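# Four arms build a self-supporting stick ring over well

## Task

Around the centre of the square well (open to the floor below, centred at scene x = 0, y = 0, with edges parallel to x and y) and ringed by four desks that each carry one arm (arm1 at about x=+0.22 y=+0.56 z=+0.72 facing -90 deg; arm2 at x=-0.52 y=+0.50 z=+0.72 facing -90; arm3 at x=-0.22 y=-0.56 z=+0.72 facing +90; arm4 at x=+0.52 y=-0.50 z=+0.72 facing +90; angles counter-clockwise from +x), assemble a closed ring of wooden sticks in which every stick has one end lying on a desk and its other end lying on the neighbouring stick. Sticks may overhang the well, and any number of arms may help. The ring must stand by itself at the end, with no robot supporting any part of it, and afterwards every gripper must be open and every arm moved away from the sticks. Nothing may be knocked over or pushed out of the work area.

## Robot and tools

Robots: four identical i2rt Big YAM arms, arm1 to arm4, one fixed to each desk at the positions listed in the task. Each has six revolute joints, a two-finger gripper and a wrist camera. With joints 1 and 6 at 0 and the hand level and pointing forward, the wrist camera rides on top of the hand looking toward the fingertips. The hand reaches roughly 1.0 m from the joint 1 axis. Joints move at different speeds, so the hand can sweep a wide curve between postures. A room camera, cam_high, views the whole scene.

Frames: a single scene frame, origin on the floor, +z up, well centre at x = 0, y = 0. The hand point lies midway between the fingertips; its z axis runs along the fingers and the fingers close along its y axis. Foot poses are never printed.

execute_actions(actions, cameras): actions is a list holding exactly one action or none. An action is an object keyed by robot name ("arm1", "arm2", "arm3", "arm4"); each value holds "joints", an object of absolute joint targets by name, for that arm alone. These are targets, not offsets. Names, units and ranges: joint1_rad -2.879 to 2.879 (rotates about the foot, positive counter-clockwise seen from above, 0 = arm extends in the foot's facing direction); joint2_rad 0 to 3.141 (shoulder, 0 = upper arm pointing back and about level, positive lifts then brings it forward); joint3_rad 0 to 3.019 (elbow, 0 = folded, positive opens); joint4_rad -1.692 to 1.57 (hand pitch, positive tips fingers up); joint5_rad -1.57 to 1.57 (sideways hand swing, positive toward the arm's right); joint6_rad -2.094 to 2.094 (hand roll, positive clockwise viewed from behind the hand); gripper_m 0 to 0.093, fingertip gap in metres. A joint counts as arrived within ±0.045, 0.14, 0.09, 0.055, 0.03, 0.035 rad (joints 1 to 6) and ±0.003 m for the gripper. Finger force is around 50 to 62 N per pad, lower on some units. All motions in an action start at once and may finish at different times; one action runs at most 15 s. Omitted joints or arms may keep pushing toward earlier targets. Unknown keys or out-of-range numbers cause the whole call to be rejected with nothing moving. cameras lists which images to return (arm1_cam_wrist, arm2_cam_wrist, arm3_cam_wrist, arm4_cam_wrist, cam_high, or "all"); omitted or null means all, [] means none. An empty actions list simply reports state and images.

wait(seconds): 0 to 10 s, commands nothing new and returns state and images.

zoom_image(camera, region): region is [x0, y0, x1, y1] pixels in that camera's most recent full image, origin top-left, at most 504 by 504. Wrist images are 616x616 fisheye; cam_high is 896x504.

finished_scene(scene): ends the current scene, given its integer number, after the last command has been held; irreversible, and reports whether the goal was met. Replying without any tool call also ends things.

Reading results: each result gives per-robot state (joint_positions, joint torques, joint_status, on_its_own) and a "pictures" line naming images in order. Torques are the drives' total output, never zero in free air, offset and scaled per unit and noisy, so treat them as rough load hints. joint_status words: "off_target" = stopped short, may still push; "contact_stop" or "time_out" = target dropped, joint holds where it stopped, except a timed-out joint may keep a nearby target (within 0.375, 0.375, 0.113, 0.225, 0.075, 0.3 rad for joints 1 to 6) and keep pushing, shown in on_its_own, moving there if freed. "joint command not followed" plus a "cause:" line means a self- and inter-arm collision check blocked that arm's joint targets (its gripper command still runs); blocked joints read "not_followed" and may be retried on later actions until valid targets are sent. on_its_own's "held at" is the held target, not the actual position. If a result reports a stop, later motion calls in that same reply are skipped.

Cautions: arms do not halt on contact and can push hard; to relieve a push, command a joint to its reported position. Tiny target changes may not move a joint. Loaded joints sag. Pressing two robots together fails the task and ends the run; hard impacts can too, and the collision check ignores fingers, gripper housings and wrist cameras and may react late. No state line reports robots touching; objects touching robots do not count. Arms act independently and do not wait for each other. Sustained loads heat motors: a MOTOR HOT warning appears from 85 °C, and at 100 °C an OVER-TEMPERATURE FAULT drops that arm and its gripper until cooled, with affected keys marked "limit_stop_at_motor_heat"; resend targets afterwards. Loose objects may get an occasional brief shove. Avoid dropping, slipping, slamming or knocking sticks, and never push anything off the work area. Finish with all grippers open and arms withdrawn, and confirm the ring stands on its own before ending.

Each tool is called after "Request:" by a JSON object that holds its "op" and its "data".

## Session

Request:
{"op": "execute_actions", "data": {"actions": []}}

Scene clock: 0.00 s.
Joint torques (N m, as the arm reports them, + toward a larger angle): no reading
arm1.joint_positions: joint1_rad=+0.399 joint2_rad=+0.465 joint3_rad=+1.415 joint4_rad=-1.492 joint5_rad=+0.237 joint6_rad=+0.451 gripper_m=+0.094
arm1.joint_status: not commanded
arm1.hand: x=+0.2383 y=+0.4163 z=+1.3420 quat_wxyz=(-0.425, -0.660, -0.559, +0.267) (m; scene frame)
arm2.joint_positions: joint1_rad=+0.483 joint2_rad=+0.556 joint3_rad=+1.412 joint4_rad=-1.363 joint5_rad=+0.137 joint6_rad=-0.247 gripper_m=+0.095
arm2.joint_status: not commanded
arm2.hand: x=-0.4310 y=+0.3117 z=+1.3236 quat_wxyz=(-0.363, -0.361, -0.784, +0.349) (m; scene frame)
arm3.joint_positions: joint1_rad=-0.148 joint2_rad=+0.574 joint3_rad=+1.363 joint4_rad=-1.432 joint5_rad=-0.052 joint6_rad=+0.039 gripper_m=+0.094
arm3.joint_status: not commanded
arm3.hand: x=-0.1871 y=-0.3558 z=+1.3161 quat_wxyz=(-0.323, +0.566, -0.692, -0.310) (m; scene frame)
arm4.joint_positions: joint1_rad=-0.420 joint2_rad=+0.619 joint3_rad=+1.455 joint4_rad=-1.460 joint5_rad=+0.052 joint6_rad=-0.425 gripper_m=+0.095
arm4.joint_status: not commanded
arm4.hand: x=+0.6156 y=-0.3148 z=+1.3301 quat_wxyz=(-0.435, +0.618, -0.640, -0.138) (m; scene frame)
pictures: arm1_cam_wrist, arm2_cam_wrist, arm3_cam_wrist, arm4_cam_wrist, cam_high
Images, in order (width x height): arm1_cam_wrist 616x616, arm2_cam_wrist 616x616, arm3_cam_wrist 616x616, arm4_cam_wrist 616x616, cam_high 896x504.

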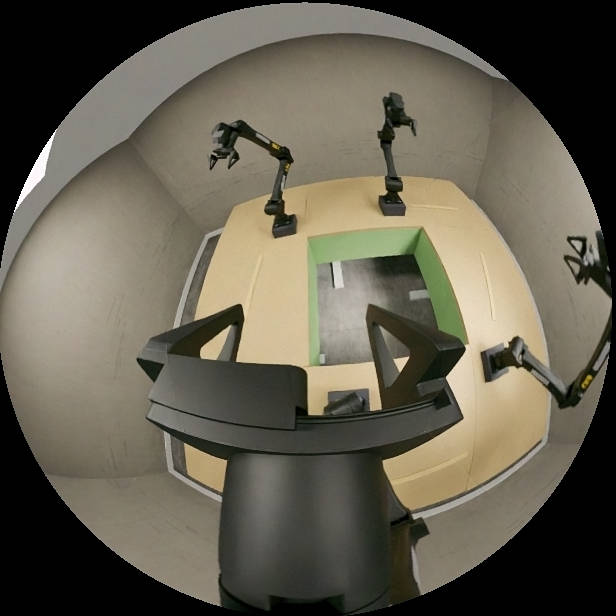

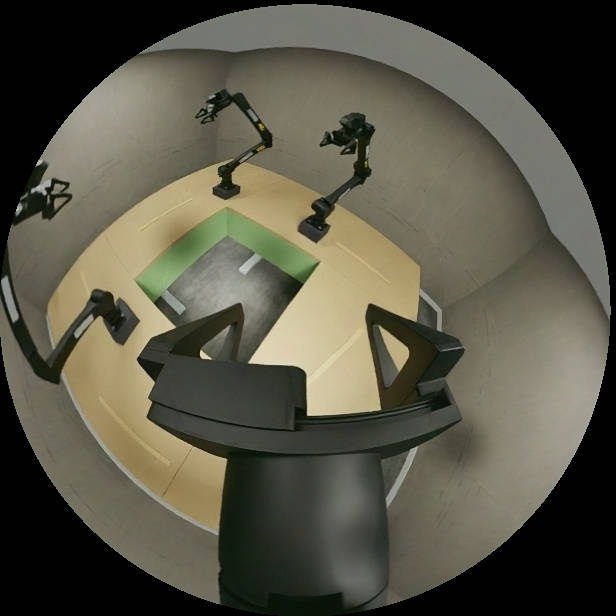

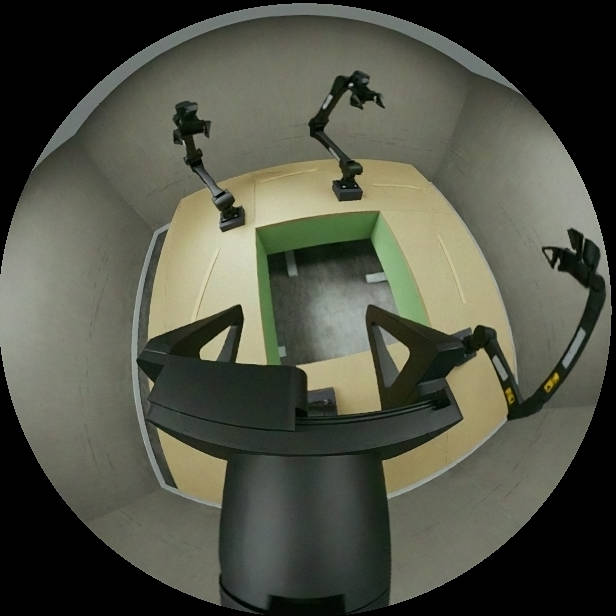

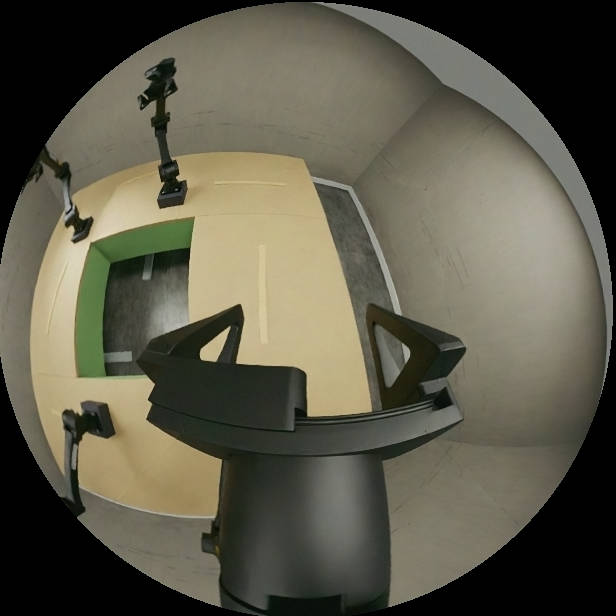

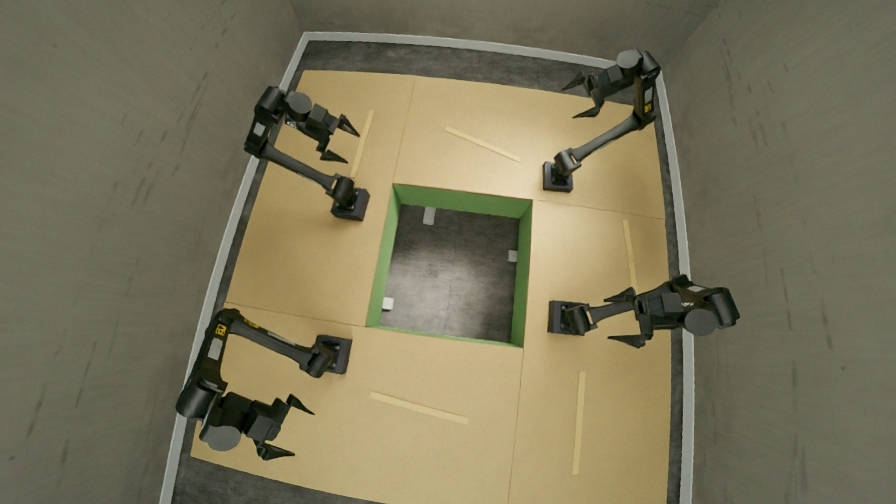

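Request:
{"op": "execute_actions", "data": {"actions": [{"arm1":{"joints":{"joint1_rad":1.83,"joint2_rad":1.71,"joint3_rad":0.925,"joint4_rad":-0.76,"joint5_rad":0,"joint6_rad":0.31}},"arm2":{"joints":{"joint1_rad":-0.385,"joint2_rad":1.575,"joint3_rad":0.83,"joint4_rad":-0.81,"joint5_rad":0,"joint6_rad":0.115}},"arm3":{"joints":{"joint1_rad":1.74,"joint2_rad":1.45,"joint3_rad":0.625,"joint4_rad":-0.73,"joint5_rad":0,"joint6_rad":0.1}},"arm4":{"joints":{"joint1_rad":-0.44,"joint2_rad":1.665,"joint3_rad":0.925,"joint4_rad":-0.82,"joint5_rad":0,"joint6_rad":-0.32}}}]}}

Scene clock: 16.10 s.
Joint torques (N m, as the arm reports them, + toward a larger angle): arm1=[ -2.18 -11.28   5.3    0.78  -0.03  -0.09] | arm2=[ -0.9  -11.08   8.71   1.31   0.04   0.07] | arm3=[ 1.32 -6.67  6.89  1.39 -0.02  0.07] | arm4=[ -1.75 -13.94   7.39   0.8   -0.23   0.16]
arm1.joint_positions: joint1_rad=+1.836 joint2_rad=+1.707 joint3_rad=+0.923 joint4_rad=-0.779 joint5_rad=-0.001 joint6_rad=+0.317 gripper_m=+0.094
arm1.joint_status: all done
arm1.hand: x=+0.6134 y=+0.6756 z=+0.7734 quat_wxyz=(-0.003, -0.016, -1.000, +0.001) (m; scene frame)
arm2.joint_positions: joint1_rad=-0.387 joint2_rad=+1.568 joint3_rad=+0.820 joint4_rad=-0.823 joint5_rad=-0.001 joint6_rad=+0.103 gripper_m=+0.095
arm2.joint_status: all done
arm2.hand: x=-0.6412 y=+0.1520 z=+0.7712 quat_wxyz=(+0.006, -0.844, -0.537, +0.003) (m; scene frame)
arm3.joint_positions: joint1_rad=+1.737 joint2_rad=+1.430 joint3_rad=+0.634 joint4_rad=-0.740 joint5_rad=+0.000 joint6_rad=+0.090 gripper_m=+0.094
arm3.joint_status: all done
arm3.hand: x=-0.5263 y=-0.5995 z=+0.7957 quat_wxyz=(+0.001, +1.000, +0.020, -0.018) (m; scene frame)
arm4.joint_positions: joint1_rad=-0.433 joint2_rad=+1.647 joint3_rad=+0.922 joint4_rad=-0.830 joint5_rad=+0.004 joint6_rad=-0.333 gripper_m=+0.095
arm4.joint_status: all done
arm4.hand: x=+0.6970 y=-0.1324 z=+0.7882 quat_wxyz=(-0.008, +0.666, -0.746, -0.001) (m; scene frame)
pictures: arm1_cam_wrist, arm2_cam_wrist, arm3_cam_wrist, arm4_cam_wrist, cam_high
Images, in order (width x height): arm1_cam_wrist 616x616, arm2_cam_wrist 616x616, arm3_cam_wrist 616x616, arm4_cam_wrist 616x616, cam_high 896x504.

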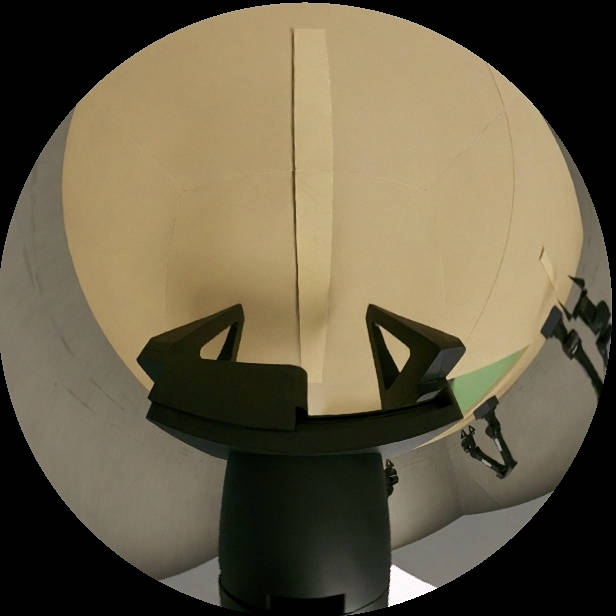

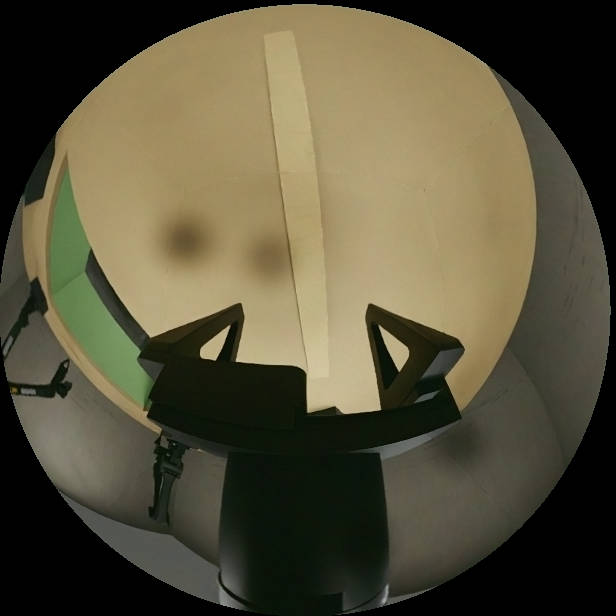

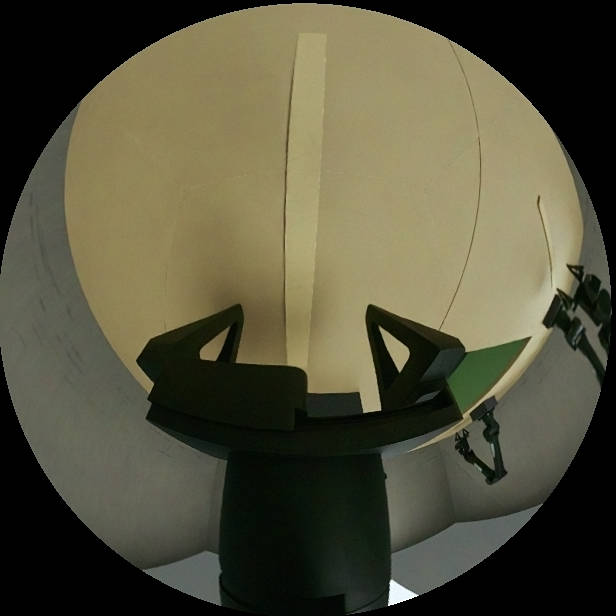

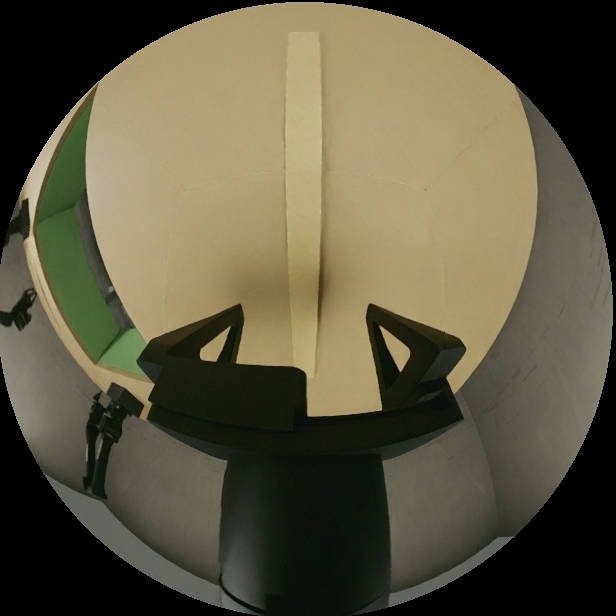

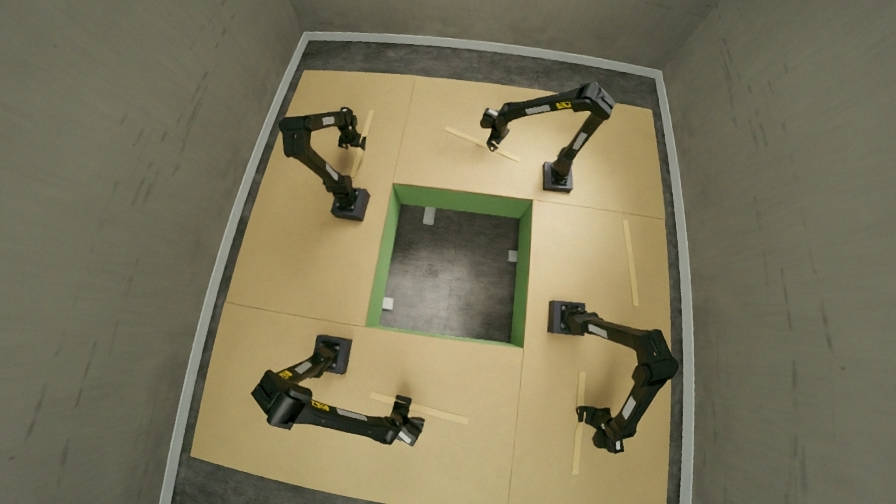

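Request:
{"op": "execute_actions", "data": {"actions": [{"arm1":{"joints":{"joint1_rad":1.82,"joint2_rad":1.825,"joint3_rad":0.895,"joint4_rad":-0.63}},"arm2":{"joints":{"joint1_rad":-0.4,"joint2_rad":1.69,"joint3_rad":0.787,"joint4_rad":-0.645,"joint6_rad":-0.03}},"arm3":{"joints":{"joint1_rad":1.757,"joint2_rad":1.65,"joint3_rad":0.57,"joint4_rad":-0.497,"joint6_rad":0.18}},"arm4":{"joints":{"joint2_rad":1.795,"joint3_rad":0.87,"joint4_rad":-0.645}}}]}}

Scene clock: 26.57 s.
Joint torques (N m, as the arm reports them, + toward a larger angle): arm1=[ -2.23 -10.88   4.02   1.     0.19  -0.1 ] | arm2=[ -1.48 -11.88   6.28   1.45   0.17  -0.24] | arm3=[ 2.14 -6.2   4.91  2.12 -0.1   0.  ] | arm4=[ -1.54 -14.11   5.26   1.2   -0.05   0.14]
arm1.joint_positions: joint1_rad=+1.822 joint2_rad=+1.809 joint3_rad=+0.900 joint4_rad=-0.653 joint5_rad=-0.006 joint6_rad=+0.316 gripper_m=+0.094
arm1.joint_status: all done
arm1.hand: x=+0.6159 y=+0.6709 z=+0.7279 quat_wxyz=(-0.003, -0.022, -1.000, -0.002) (m; scene frame)
arm2.joint_positions: joint1_rad=-0.394 joint2_rad=+1.685 joint3_rad=+0.791 joint4_rad=-0.661 joint5_rad=-0.005 joint6_rad=-0.018 gripper_m=+0.095
arm2.joint_status: all done
arm2.hand: x=-0.6463 y=+0.1463 z=+0.7229 quat_wxyz=(+0.000, -0.812, -0.584, +0.009) (m; scene frame)
arm3.joint_positions: joint1_rad=+1.748 joint2_rad=+1.615 joint3_rad=+0.578 joint4_rad=-0.532 joint5_rad=+0.003 joint6_rad=+0.177 gripper_m=+0.094
arm3.joint_status: all done
arm3.hand: x=-0.5158 y=-0.6010 z=+0.7305 quat_wxyz=(-0.001, +1.000, -0.019, -0.002) (m; scene frame)
arm4.joint_positions: joint1_rad=-0.435 joint2_rad=+1.767 joint3_rad=+0.881 joint4_rad=-0.664 joint5_rad=+0.000 joint6_rad=-0.331 gripper_m=+0.095
arm4.joint_status: all done
arm4.hand: x=+0.6973 y=-0.1315 z=+0.7315 quat_wxyz=(-0.009, +0.665, -0.747, -0.004) (m; scene frame)
pictures: arm1_cam_wrist, arm2_cam_wrist, arm3_cam_wrist, arm4_cam_wrist, cam_high
Images, in order (width x height): arm1_cam_wrist 616x616, arm2_cam_wrist 616x616, arm3_cam_wrist 616x616, arm4_cam_wrist 616x616, cam_high 896x504.

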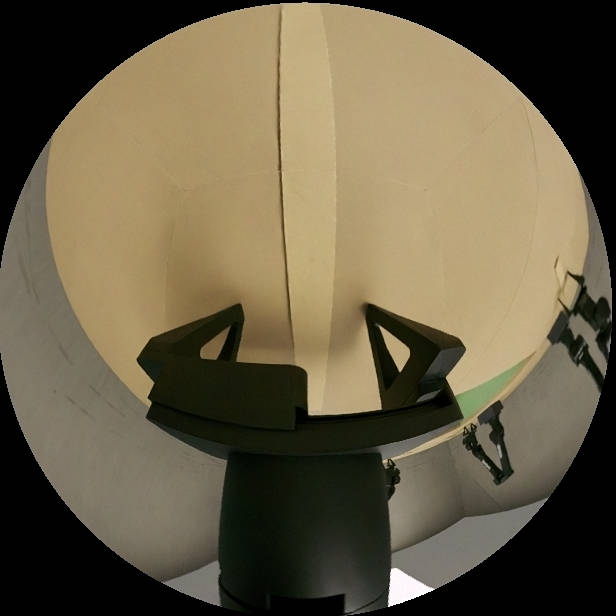

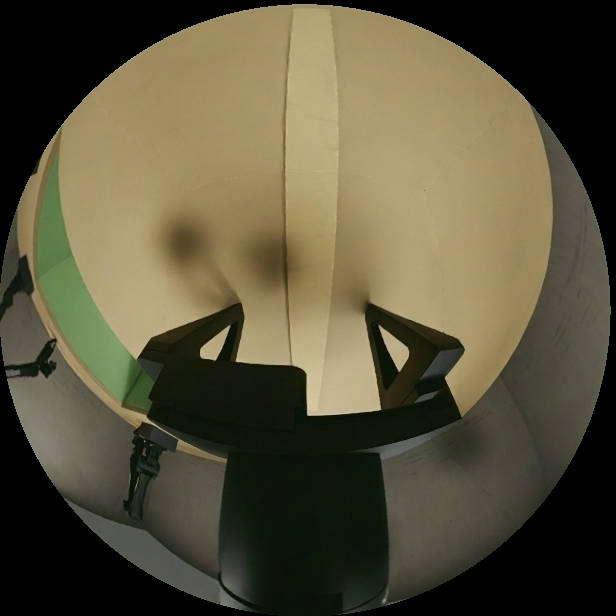

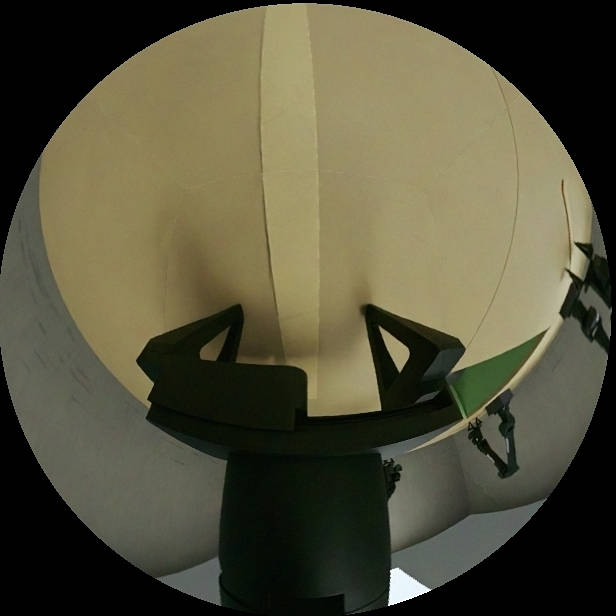

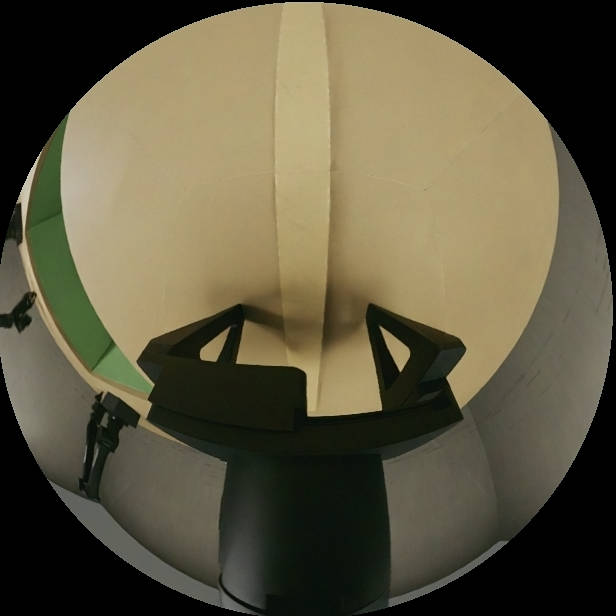

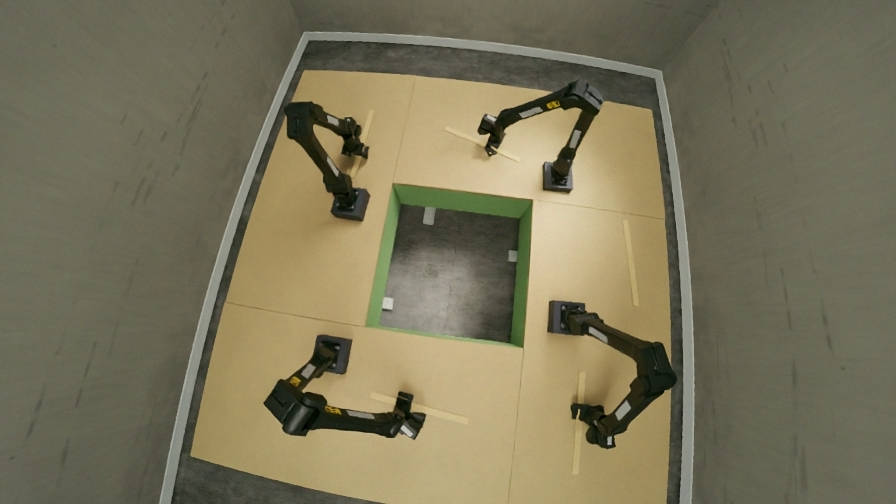

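Request:
{"op": "execute_actions", "data": {"actions": [{"arm1":{"joints":{"gripper_m":0}},"arm2":{"joints":{"gripper_m":0}},"arm3":{"joints":{"joint6_rad":0.11,"joint2_rad":1.625,"gripper_m":0}},"arm4":{"joints":{"gripper_m":0}}}], "cameras": []}}

Request:
{"op": "execute_actions", "data": {"actions": [{"arm1":{"joints":{"joint2_rad":1.3,"joint3_rad":0.62,"joint4_rad":-0.7}},"arm2":{"joints":{"joint2_rad":1.4,"joint4_rad":-0.84}},"arm3":{"joints":{"joint2_rad":1.15,"joint3_rad":0.6,"joint4_rad":-0.85}},"arm4":{"joints":{"joint2_rad":1.5,"joint4_rad":-0.84}}}]}}

Scene clock: 34.47 s.
Joint torques (N m, as the arm reports them, + toward a larger angle): arm1=[ -2.05 -11.03   3.95   0.73   0.05  -0.08] | arm2=[ -1.61 -12.15   6.29   1.32   0.11  -0.21] | arm3=[ 1.61 -8.17  4.94  1.45 -0.2  -0.23] | arm4=[ -1.68 -13.99   5.29   0.86   0.03   0.14]
arm1.joint_positions: joint1_rad=+1.822 joint2_rad=+1.809 joint3_rad=+0.900 joint4_rad=-0.647 joint5_rad=-0.002 joint6_rad=+0.315 gripper_m=+0.027
arm1.joint_status: gripper_m off_target (ended at +0.027, target +0.000)
arm1.hand: x=+0.6174 y=+0.6707 z=+0.7279 quat_wxyz=(-0.006, -0.022, -1.000, -0.001) (m; scene frame)
arm2.joint_positions: joint1_rad=-0.394 joint2_rad=+1.685 joint3_rad=+0.791 joint4_rad=-0.658 joint5_rad=-0.003 joint6_rad=-0.019 gripper_m=+0.028
arm2.joint_status: gripper_m off_target (ended at +0.028, target +0.000)
arm2.hand: x=-0.6467 y=+0.1458 z=+0.7229 quat_wxyz=(+0.000, -0.812, -0.584, +0.010) (m; scene frame)
arm3.joint_positions: joint1_rad=+1.748 joint2_rad=+1.614 joint3_rad=+0.578 joint4_rad=-0.511 joint5_rad=+0.004 joint6_rad=+0.125 gripper_m=+0.028
arm3.joint_status: gripper_m off_target (ended at +0.028, target +0.000); the others done
arm3.hand: x=-0.5210 y=-0.6015 z=+0.7308 quat_wxyz=(-0.001, +1.000, +0.007, -0.013) (m; scene frame)
arm4.joint_positions: joint1_rad=-0.435 joint2_rad=+1.767 joint3_rad=+0.881 joint4_rad=-0.655 joint5_rad=-0.002 joint6_rad=-0.331 gripper_m=+0.028
arm4.joint_status: gripper_m off_target (ended at +0.028, target +0.000)
arm4.hand: x=+0.6980 y=-0.1294 z=+0.7316 quat_wxyz=(-0.013, +0.665, -0.747, -0.007) (m; scene frame)
pictures: none
No camera images: the call's "cameras" was empty. Leave "cameras" out to get every camera's image.

Scene clock: 35.87 s.
Joint torques (N m, as the arm reports them, + toward a larger angle): arm1=[-1.76 -6.29  6.51  0.03  0.   -0.11] | arm2=[-1.5  -9.21  8.98  0.46  0.13 -0.19] | arm3=[ 1.65 -5.67 11.    0.76 -0.17 -0.21] | arm4=[ -1.58 -12.78   7.8    0.22   0.02   0.13]
arm1.joint_positions: joint1_rad=+1.822 joint2_rad=+1.300 joint3_rad=+0.611 joint4_rad=-0.690 joint5_rad=-0.001 joint6_rad=+0.315 gripper_m=+0.027
arm1.joint_status: all done
arm1.hand: x=+0.5328 y=+0.6475 z=+0.8222 quat_wxyz=(-0.091, -0.022, -0.995, -0.026) (m; scene frame)
arm2.joint_positions: joint1_rad=-0.394 joint2_rad=+1.389 joint3_rad=+0.785 joint4_rad=-0.830 joint5_rad=-0.003 joint6_rad=-0.019 gripper_m=+0.028
arm2.joint_status: all done
arm2.hand: x=-0.6426 y=+0.1528 z=+0.8224 quat_wxyz=(-0.033, -0.809, -0.583, +0.059) (m; scene frame)
arm3.joint_positions: joint1_rad=+1.748 joint2_rad=+1.152 joint3_rad=+0.578 joint4_rad=-0.839 joint5_rad=+0.004 joint6_rad=+0.121 gripper_m=+0.028
arm3.joint_status: all done
arm3.hand: x=-0.5036 y=-0.5991 z=+0.8533 quat_wxyz=(+0.008, +0.997, +0.009, -0.079) (m; scene frame)
arm4.joint_positions: joint1_rad=-0.435 joint2_rad=+1.486 joint3_rad=+0.871 joint4_rad=-0.832 joint5_rad=-0.002 joint6_rad=-0.331 gripper_m=+0.028
arm4.joint_status: all done
arm4.hand: x=+0.6931 y=-0.1397 z=+0.8336 quat_wxyz=(-0.057, +0.664, -0.746, -0.025) (m; scene frame)
pictures: arm1_cam_wrist, arm2_cam_wrist, arm3_cam_wrist, arm4_cam_wrist, cam_high
Images, in order (width x height): arm1_cam_wrist 616x616, arm2_cam_wrist 616x616, arm3_cam_wrist 616x616, arm4_cam_wrist 616x616, cam_high 896x504.

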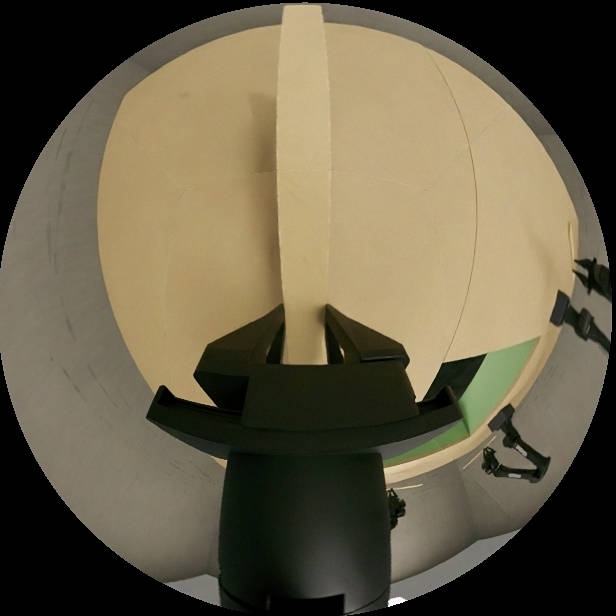

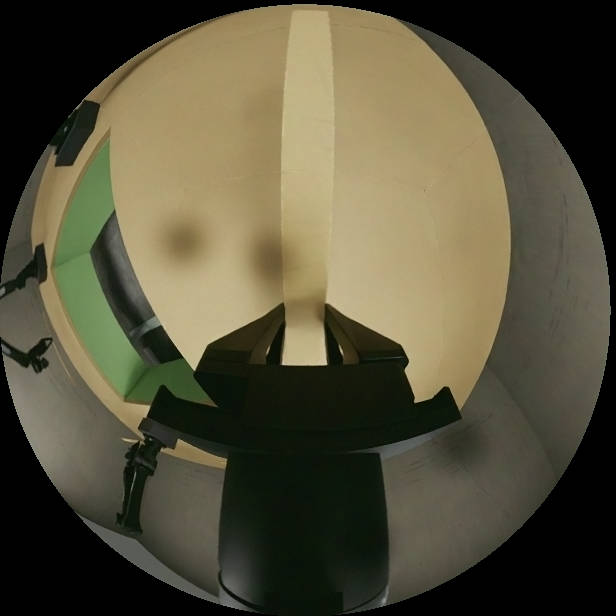

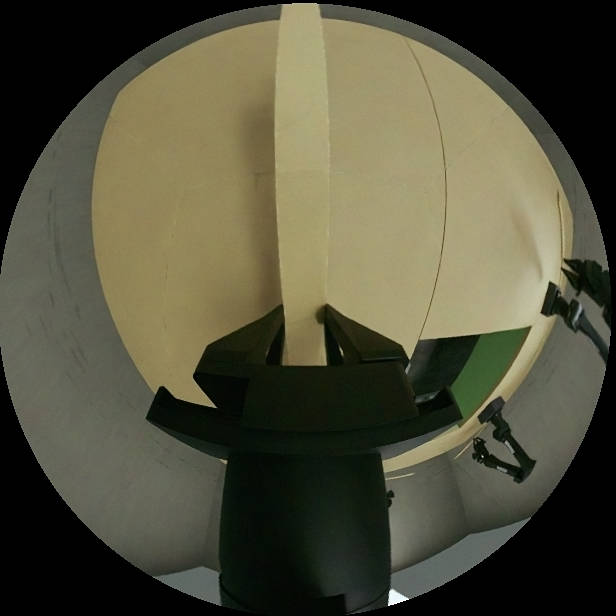

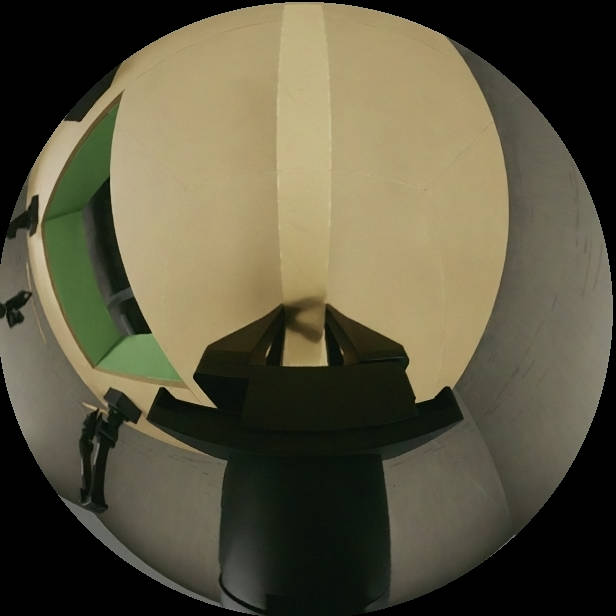

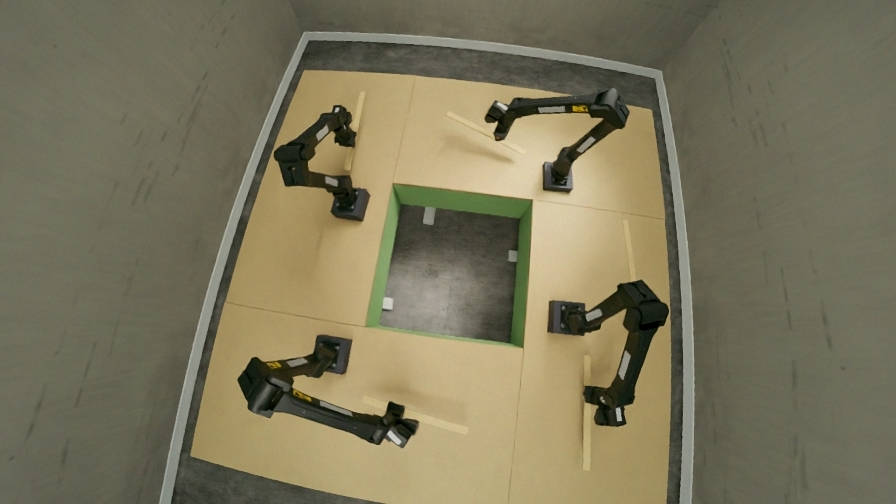

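Request:
{"op": "execute_actions", "data": {"actions": [{"arm1":{"joints":{"joint1_rad":-0.43,"joint5_rad":-0.1,"joint6_rad":-0.425}},"arm3":{"joints":{"joint1_rad":-0.41,"joint5_rad":-0.1,"joint6_rad":-0.46}},"arm2":{"joints":{"joint1_rad":-0.7,"joint5_rad":-0.19}},"arm4":{"joints":{"joint1_rad":-0.8,"joint5_rad":-0.19}}}], "cameras": ["cam_high"]}}

Scene clock: 46.50 s.
Joint torques (N m, as the arm reports them, + toward a larger angle): arm1=[-1.65 -7.    6.52  0.06 -0.23 -0.08] | arm2=[-0.35 -9.1   9.07  0.49 -0.27 -0.21] | arm3=[ 1.02 -5.51 10.99  0.69 -0.21 -0.23] | arm4=[ -0.59 -12.74   7.83   0.2   -0.43   0.11]
arm1.joint_positions: joint1_rad=-0.431 joint2_rad=+1.300 joint3_rad=+0.611 joint4_rad=-0.690 joint5_rad=-0.098 joint6_rad=-0.416 gripper_m=+0.027
arm1.joint_status: all done
arm1.hand: x=+0.1011 y=+0.2535 z=+0.8258 quat_wxyz=(-0.081, -0.698, -0.708, +0.074) (m; scene frame)
arm2.joint_positions: joint1_rad=-0.706 joint2_rad=+1.389 joint3_rad=+0.785 joint4_rad=-0.830 joint5_rad=-0.186 joint6_rad=-0.020 gripper_m=+0.028
arm2.joint_status: all done
arm2.hand: x=-0.7179 y=+0.1886 z=+0.8266 quat_wxyz=(-0.107, -0.884, -0.455, +0.026) (m; scene frame)
arm3.joint_positions: joint1_rad=-0.406 joint2_rad=+1.152 joint3_rad=+0.578 joint4_rad=-0.839 joint5_rad=-0.099 joint6_rad=-0.448 gripper_m=+0.028
arm3.joint_status: all done
arm3.hand: x=-0.1079 y=-0.2917 z=+0.8541 quat_wxyz=(-0.058, +0.709, -0.699, -0.073) (m; scene frame)
arm4.joint_positions: joint1_rad=-0.806 joint2_rad=+1.486 joint3_rad=+0.871 joint4_rad=-0.832 joint5_rad=-0.185 joint6_rad=-0.329 gripper_m=+0.028
arm4.joint_status: all done
arm4.hand: x=+0.7904 y=-0.2044 z=+0.8366 quat_wxyz=(-0.041, +0.516, -0.849, -0.103) (m; scene frame)
pictures: cam_high
Images, in order (width x height): cam_high 896x504.

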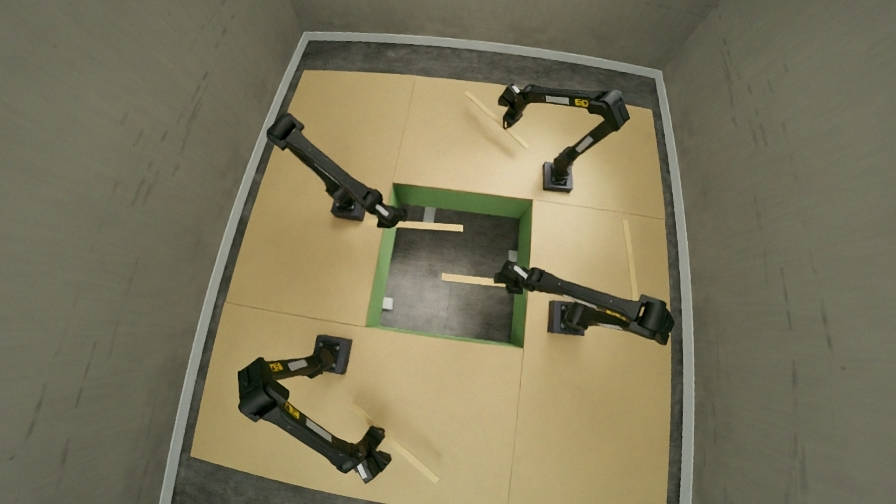

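Request:
{"op": "execute_actions", "data": {"actions": [{"arm2":{"joints":{"joint1_rad":0.0,"joint2_rad":1.58,"joint3_rad":0.94,"joint6_rad":-1.5,"joint5_rad":-0.2}},"arm4":{"joints":{"joint1_rad":0.05,"joint2_rad":1.64,"joint3_rad":0.96,"joint4_rad":-0.79,"joint6_rad":-1.5,"joint5_rad":-0.2}}}], "cameras": ["cam_high"]}}

Request:
{"op": "execute_actions", "data": {"actions": [{"arm2":{"joints":{"joint1_rad":0.435,"joint2_rad":1.865,"joint3_rad":1.235,"joint4_rad":-0.765,"joint6_rad":-1.07}},"arm4":{"joints":{"joint1_rad":0.497,"joint2_rad":1.92,"joint3_rad":1.255,"joint4_rad":-0.78,"joint6_rad":-1.062}}}]}}

Scene clock: 62.47 s.
Joint torques (N m, as the arm reports them, + toward a larger angle): arm1=[-1.62 -6.67  6.51  0.06 -0.24 -0.1 ] | arm2=[ -1.39 -12.93  11.36   0.35  -0.26  -0.23] | arm3=[ 0.83 -5.41 10.95  0.79 -0.2  -0.21] | arm4=[ -1.58 -15.03   9.87   0.66  -0.37  -0.09]
arm1.joint_positions: joint1_rad=-0.431 joint2_rad=+1.300 joint3_rad=+0.611 joint4_rad=-0.690 joint5_rad=-0.098 joint6_rad=-0.416 gripper_m=+0.027
arm1.joint_status: not commanded
arm1.hand: x=+0.1011 y=+0.2535 z=+0.8258 quat_wxyz=(-0.081, -0.698, -0.708, +0.074) (m; scene frame)
arm2.joint_positions: joint1_rad=+0.003 joint2_rad=+1.583 joint3_rad=+0.906 joint4_rad=-0.834 joint5_rad=-0.198 joint6_rad=-1.488 gripper_m=+0.028
arm2.joint_status: all done
arm2.hand: x=-0.4638 y=+0.0961 z=+0.7914 quat_wxyz=(-0.094, -0.011, -0.995, +0.019) (m; scene frame)
arm3.joint_positions: joint1_rad=-0.406 joint2_rad=+1.152 joint3_rad=+0.578 joint4_rad=-0.839 joint5_rad=-0.099 joint6_rad=-0.449 gripper_m=+0.028
arm3.joint_status: not commanded
arm3.hand: x=-0.1079 y=-0.2917 z=+0.8541 quat_wxyz=(-0.058, +0.709, -0.699, -0.073) (m; scene frame)
arm4.joint_positions: joint1_rad=+0.055 joint2_rad=+1.633 joint3_rad=+0.926 joint4_rad=-0.796 joint5_rad=-0.199 joint6_rad=-1.488 gripper_m=+0.028
arm4.joint_status: all done
arm4.hand: x=+0.4687 y=-0.0816 z=+0.7988 quat_wxyz=(-0.028, +0.994, -0.017, -0.101) (m; scene frame)
pictures: cam_high
Images, in order (width x height): cam_high 896x504.

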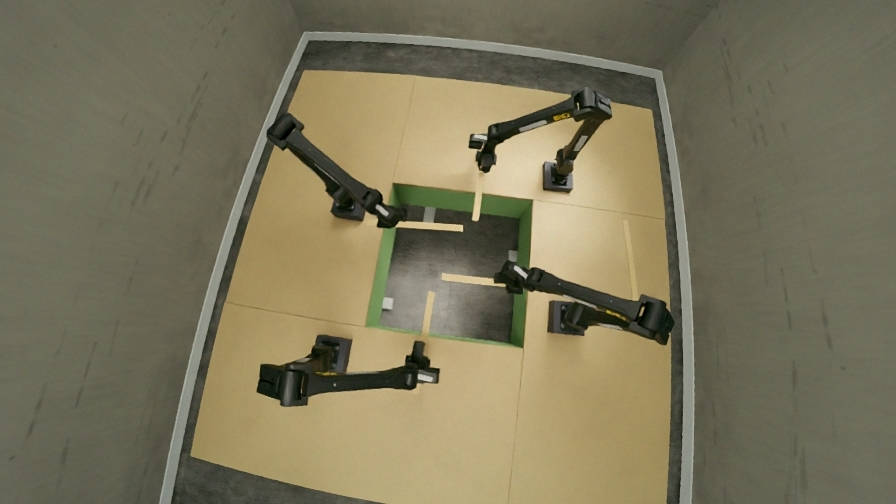

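Scene clock: 63.93 s.
Joint torques (N m, as the arm reports them, + toward a larger angle): arm1=[-1.64 -6.69  6.41  0.14 -0.25 -0.12] | arm2=[ -1.01 -17.27  12.07   0.9   -0.23   0.01] | arm3=[ 0.75 -5.6  10.92  0.78 -0.2  -0.19] | arm4=[ -0.9  -19.32  10.3    0.53  -0.3    0.12]
arm1.joint_positions: joint1_rad=-0.431 joint2_rad=+1.300 joint3_rad=+0.611 joint4_rad=-0.690 joint5_rad=-0.098 joint6_rad=-0.416 gripper_m=+0.027
arm1.joint_status: not commanded
arm1.hand: x=+0.1011 y=+0.2535 z=+0.8258 quat_wxyz=(-0.081, -0.698, -0.708, +0.074) (m; scene frame)
arm2.joint_positions: joint1_rad=+0.437 joint2_rad=+1.864 joint3_rad=+1.196 joint4_rad=-0.768 joint5_rad=-0.199 joint6_rad=-1.083 gripper_m=+0.028
arm2.joint_status: all done
arm2.hand: x=-0.2423 y=+0.0492 z=+0.7576 quat_wxyz=(-0.112, +0.007, -0.994, +0.009) (m; scene frame)
arm3.joint_positions: joint1_rad=-0.406 joint2_rad=+1.152 joint3_rad=+0.578 joint4_rad=-0.839 joint5_rad=-0.099 joint6_rad=-0.449 gripper_m=+0.028
arm3.joint_status: not commanded
arm3.hand: x=-0.1079 y=-0.2917 z=+0.8541 quat_wxyz=(-0.058, +0.709, -0.699, -0.073) (m; scene frame)
arm4.joint_positions: joint1_rad=+0.494 joint2_rad=+1.903 joint3_rad=+1.217 joint4_rad=-0.781 joint5_rad=-0.200 joint6_rad=-1.075 gripper_m=+0.028
arm4.joint_status: all done
arm4.hand: x=+0.2445 y=-0.0458 z=+0.7676 quat_wxyz=(+0.001, +0.994, -0.002, -0.112) (m; scene frame)
pictures: arm1_cam_wrist, arm2_cam_wrist, arm3_cam_wrist, arm4_cam_wrist, cam_high
Images, in order (width x height): arm1_cam_wrist 616x616, arm2_cam_wrist 616x616, arm3_cam_wrist 616x616, arm4_cam_wrist 616x616, cam_high 896x504.

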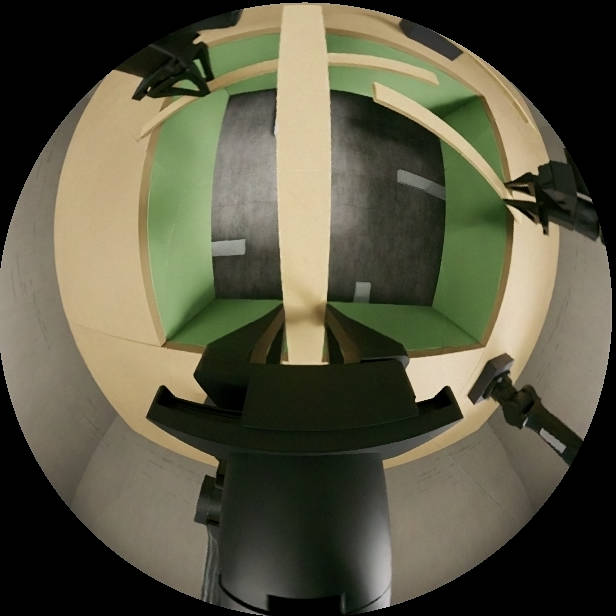

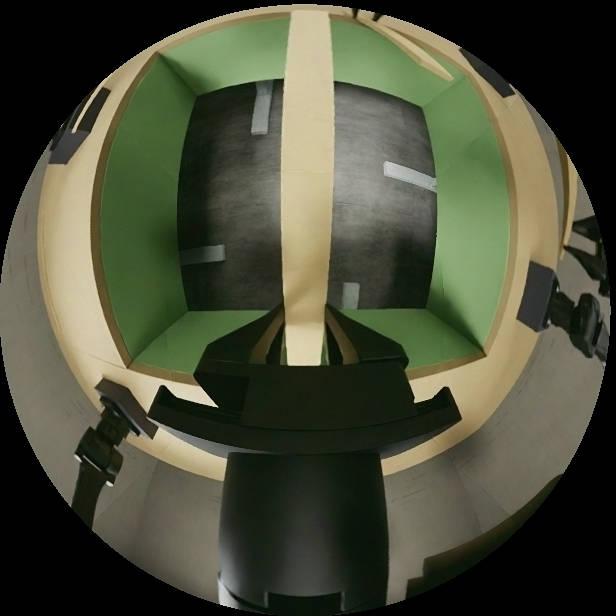

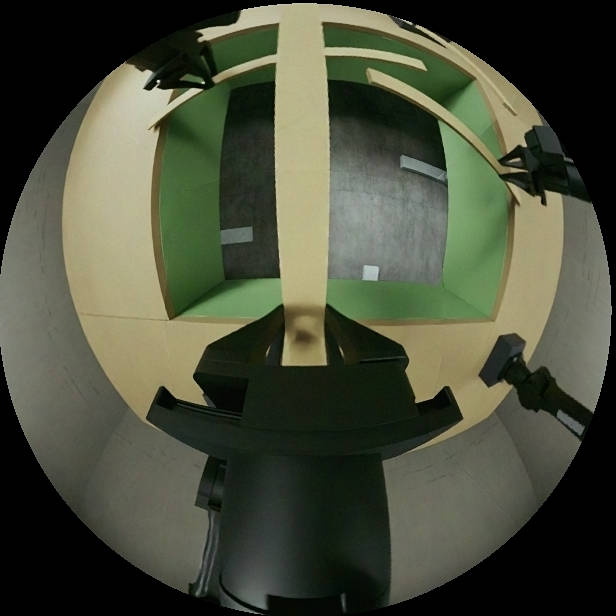

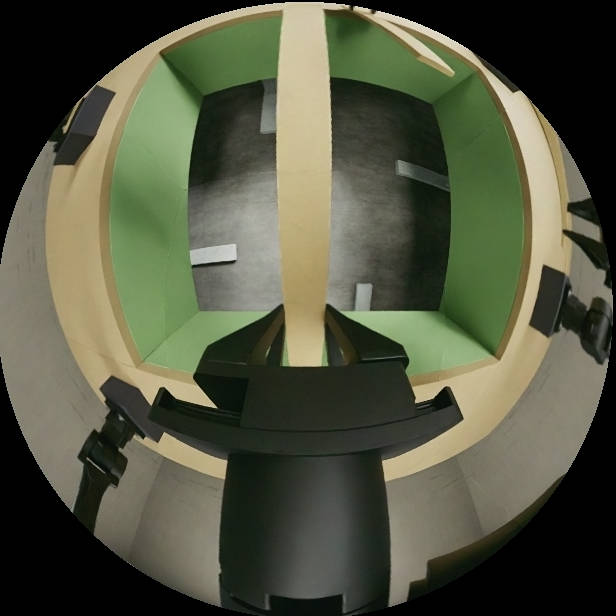

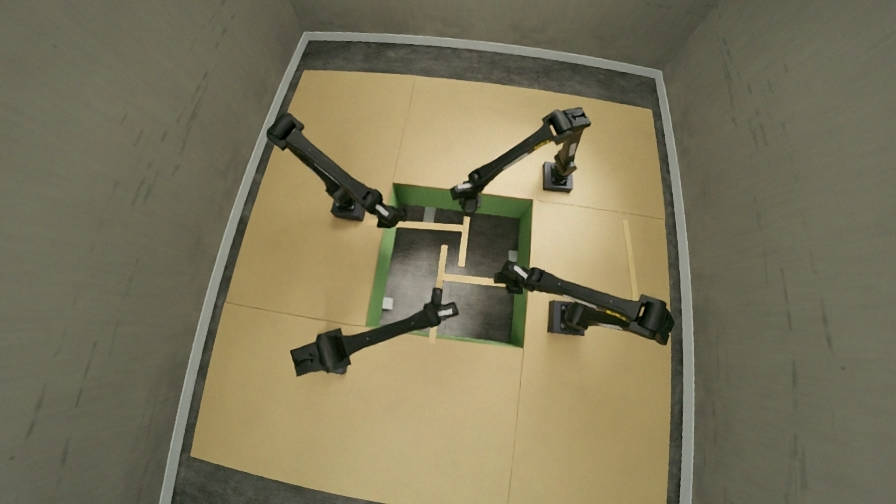

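Request:
{"op": "execute_actions", "data": {"actions": [{"arm1":{"joints":{"joint2_rad":1.51,"joint3_rad":0.64,"joint4_rad":-0.49}},"arm3":{"joints":{"joint2_rad":1.43,"joint3_rad":0.535,"joint4_rad":-0.5}},"arm2":{"joints":{"joint3_rad":1.255}},"arm4":{"joints":{"joint3_rad":1.275,"joint2_rad":1.935}}}], "cameras": ["cam_high","arm1_cam_wrist","arm3_cam_wrist"]}}

Request:
{"op": "zoom_image", "data": {"camera": "cam_high", "region": [350,170,550,360]}}

Scene clock: 90.57 s.
Joint torques (N m, as the arm reports them, + toward a larger angle): arm1=[-1.43 -8.73  6.66  1.23 -0.25 -0.14] | arm2=[ -0.96 -17.03  12.92   1.13  -0.23   0.06] | arm3=[ 0.74 -6.72  6.77  1.81 -0.2  -0.19] | arm4=[ -0.87 -18.02  11.03   0.5   -0.31   0.14]
arm1.joint_positions: joint1_rad=-0.431 joint2_rad=+1.514 joint3_rad=+0.611 joint4_rad=-0.514 joint5_rad=-0.098 joint6_rad=-0.416 gripper_m=+0.027
arm1.joint_status: all done
arm1.hand: x=+0.0951 y=+0.2397 z=+0.7659 quat_wxyz=(-0.075, -0.700, -0.708, +0.056) (m; scene frame)
arm2.joint_positions: joint1_rad=+0.437 joint2_rad=+1.864 joint3_rad=+1.208 joint4_rad=-0.768 joint5_rad=-0.199 joint6_rad=-1.082 gripper_m=+0.028
arm2.joint_status: all done
arm2.hand: x=-0.2396 y=+0.0442 z=+0.7615 quat_wxyz=(-0.115, +0.007, -0.993, +0.014) (m; scene frame)
arm3.joint_positions: joint1_rad=-0.406 joint2_rad=+1.424 joint3_rad=+0.538 joint4_rad=-0.517 joint5_rad=-0.099 joint6_rad=-0.449 gripper_m=+0.028
arm3.joint_status: all done
arm3.hand: x=-0.0965 y=-0.2676 z=+0.7767 quat_wxyz=(-0.062, +0.709, -0.699, -0.075) (m; scene frame)
arm4.joint_positions: joint1_rad=+0.494 joint2_rad=+1.904 joint3_rad=+1.228 joint4_rad=-0.781 joint5_rad=-0.200 joint6_rad=-1.074 gripper_m=+0.028
arm4.joint_status: all done
arm4.hand: x=+0.2420 y=-0.0411 z=+0.7708 quat_wxyz=(-0.003, +0.993, -0.002, -0.115) (m; scene frame)
pictures: arm1_cam_wrist, arm3_cam_wrist, cam_high
Images, in order (width x height): arm1_cam_wrist 616x616, arm3_cam_wrist 616x616, cam_high 896x504.

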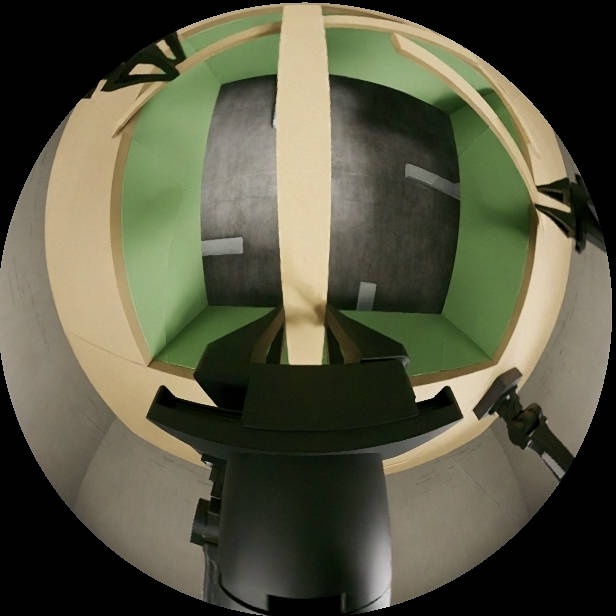

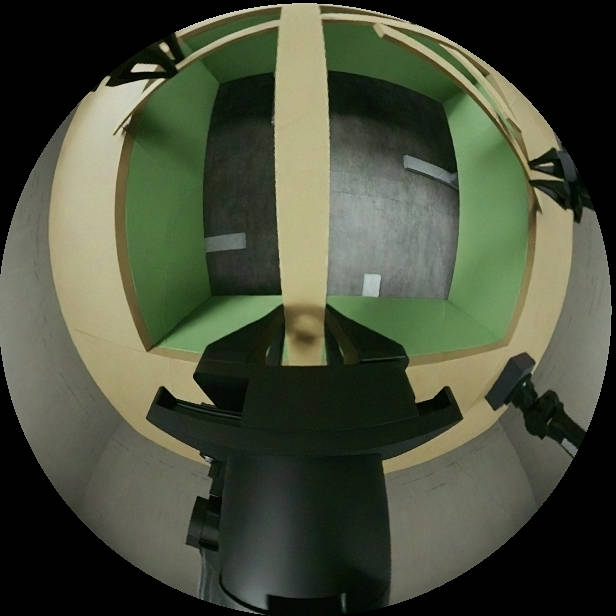

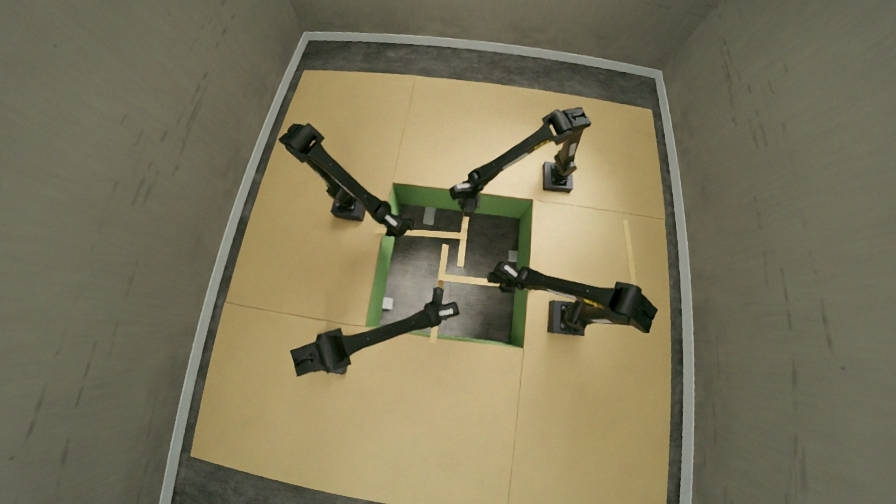

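Region (350, 170, 550, 360) of cam_high's 896x504 image, scaled by 2.520, with more detail than that image has; it fills the top 479 rows of this view, and the rest is white.

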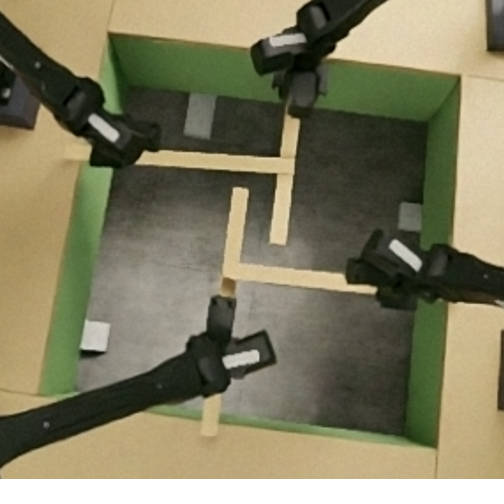

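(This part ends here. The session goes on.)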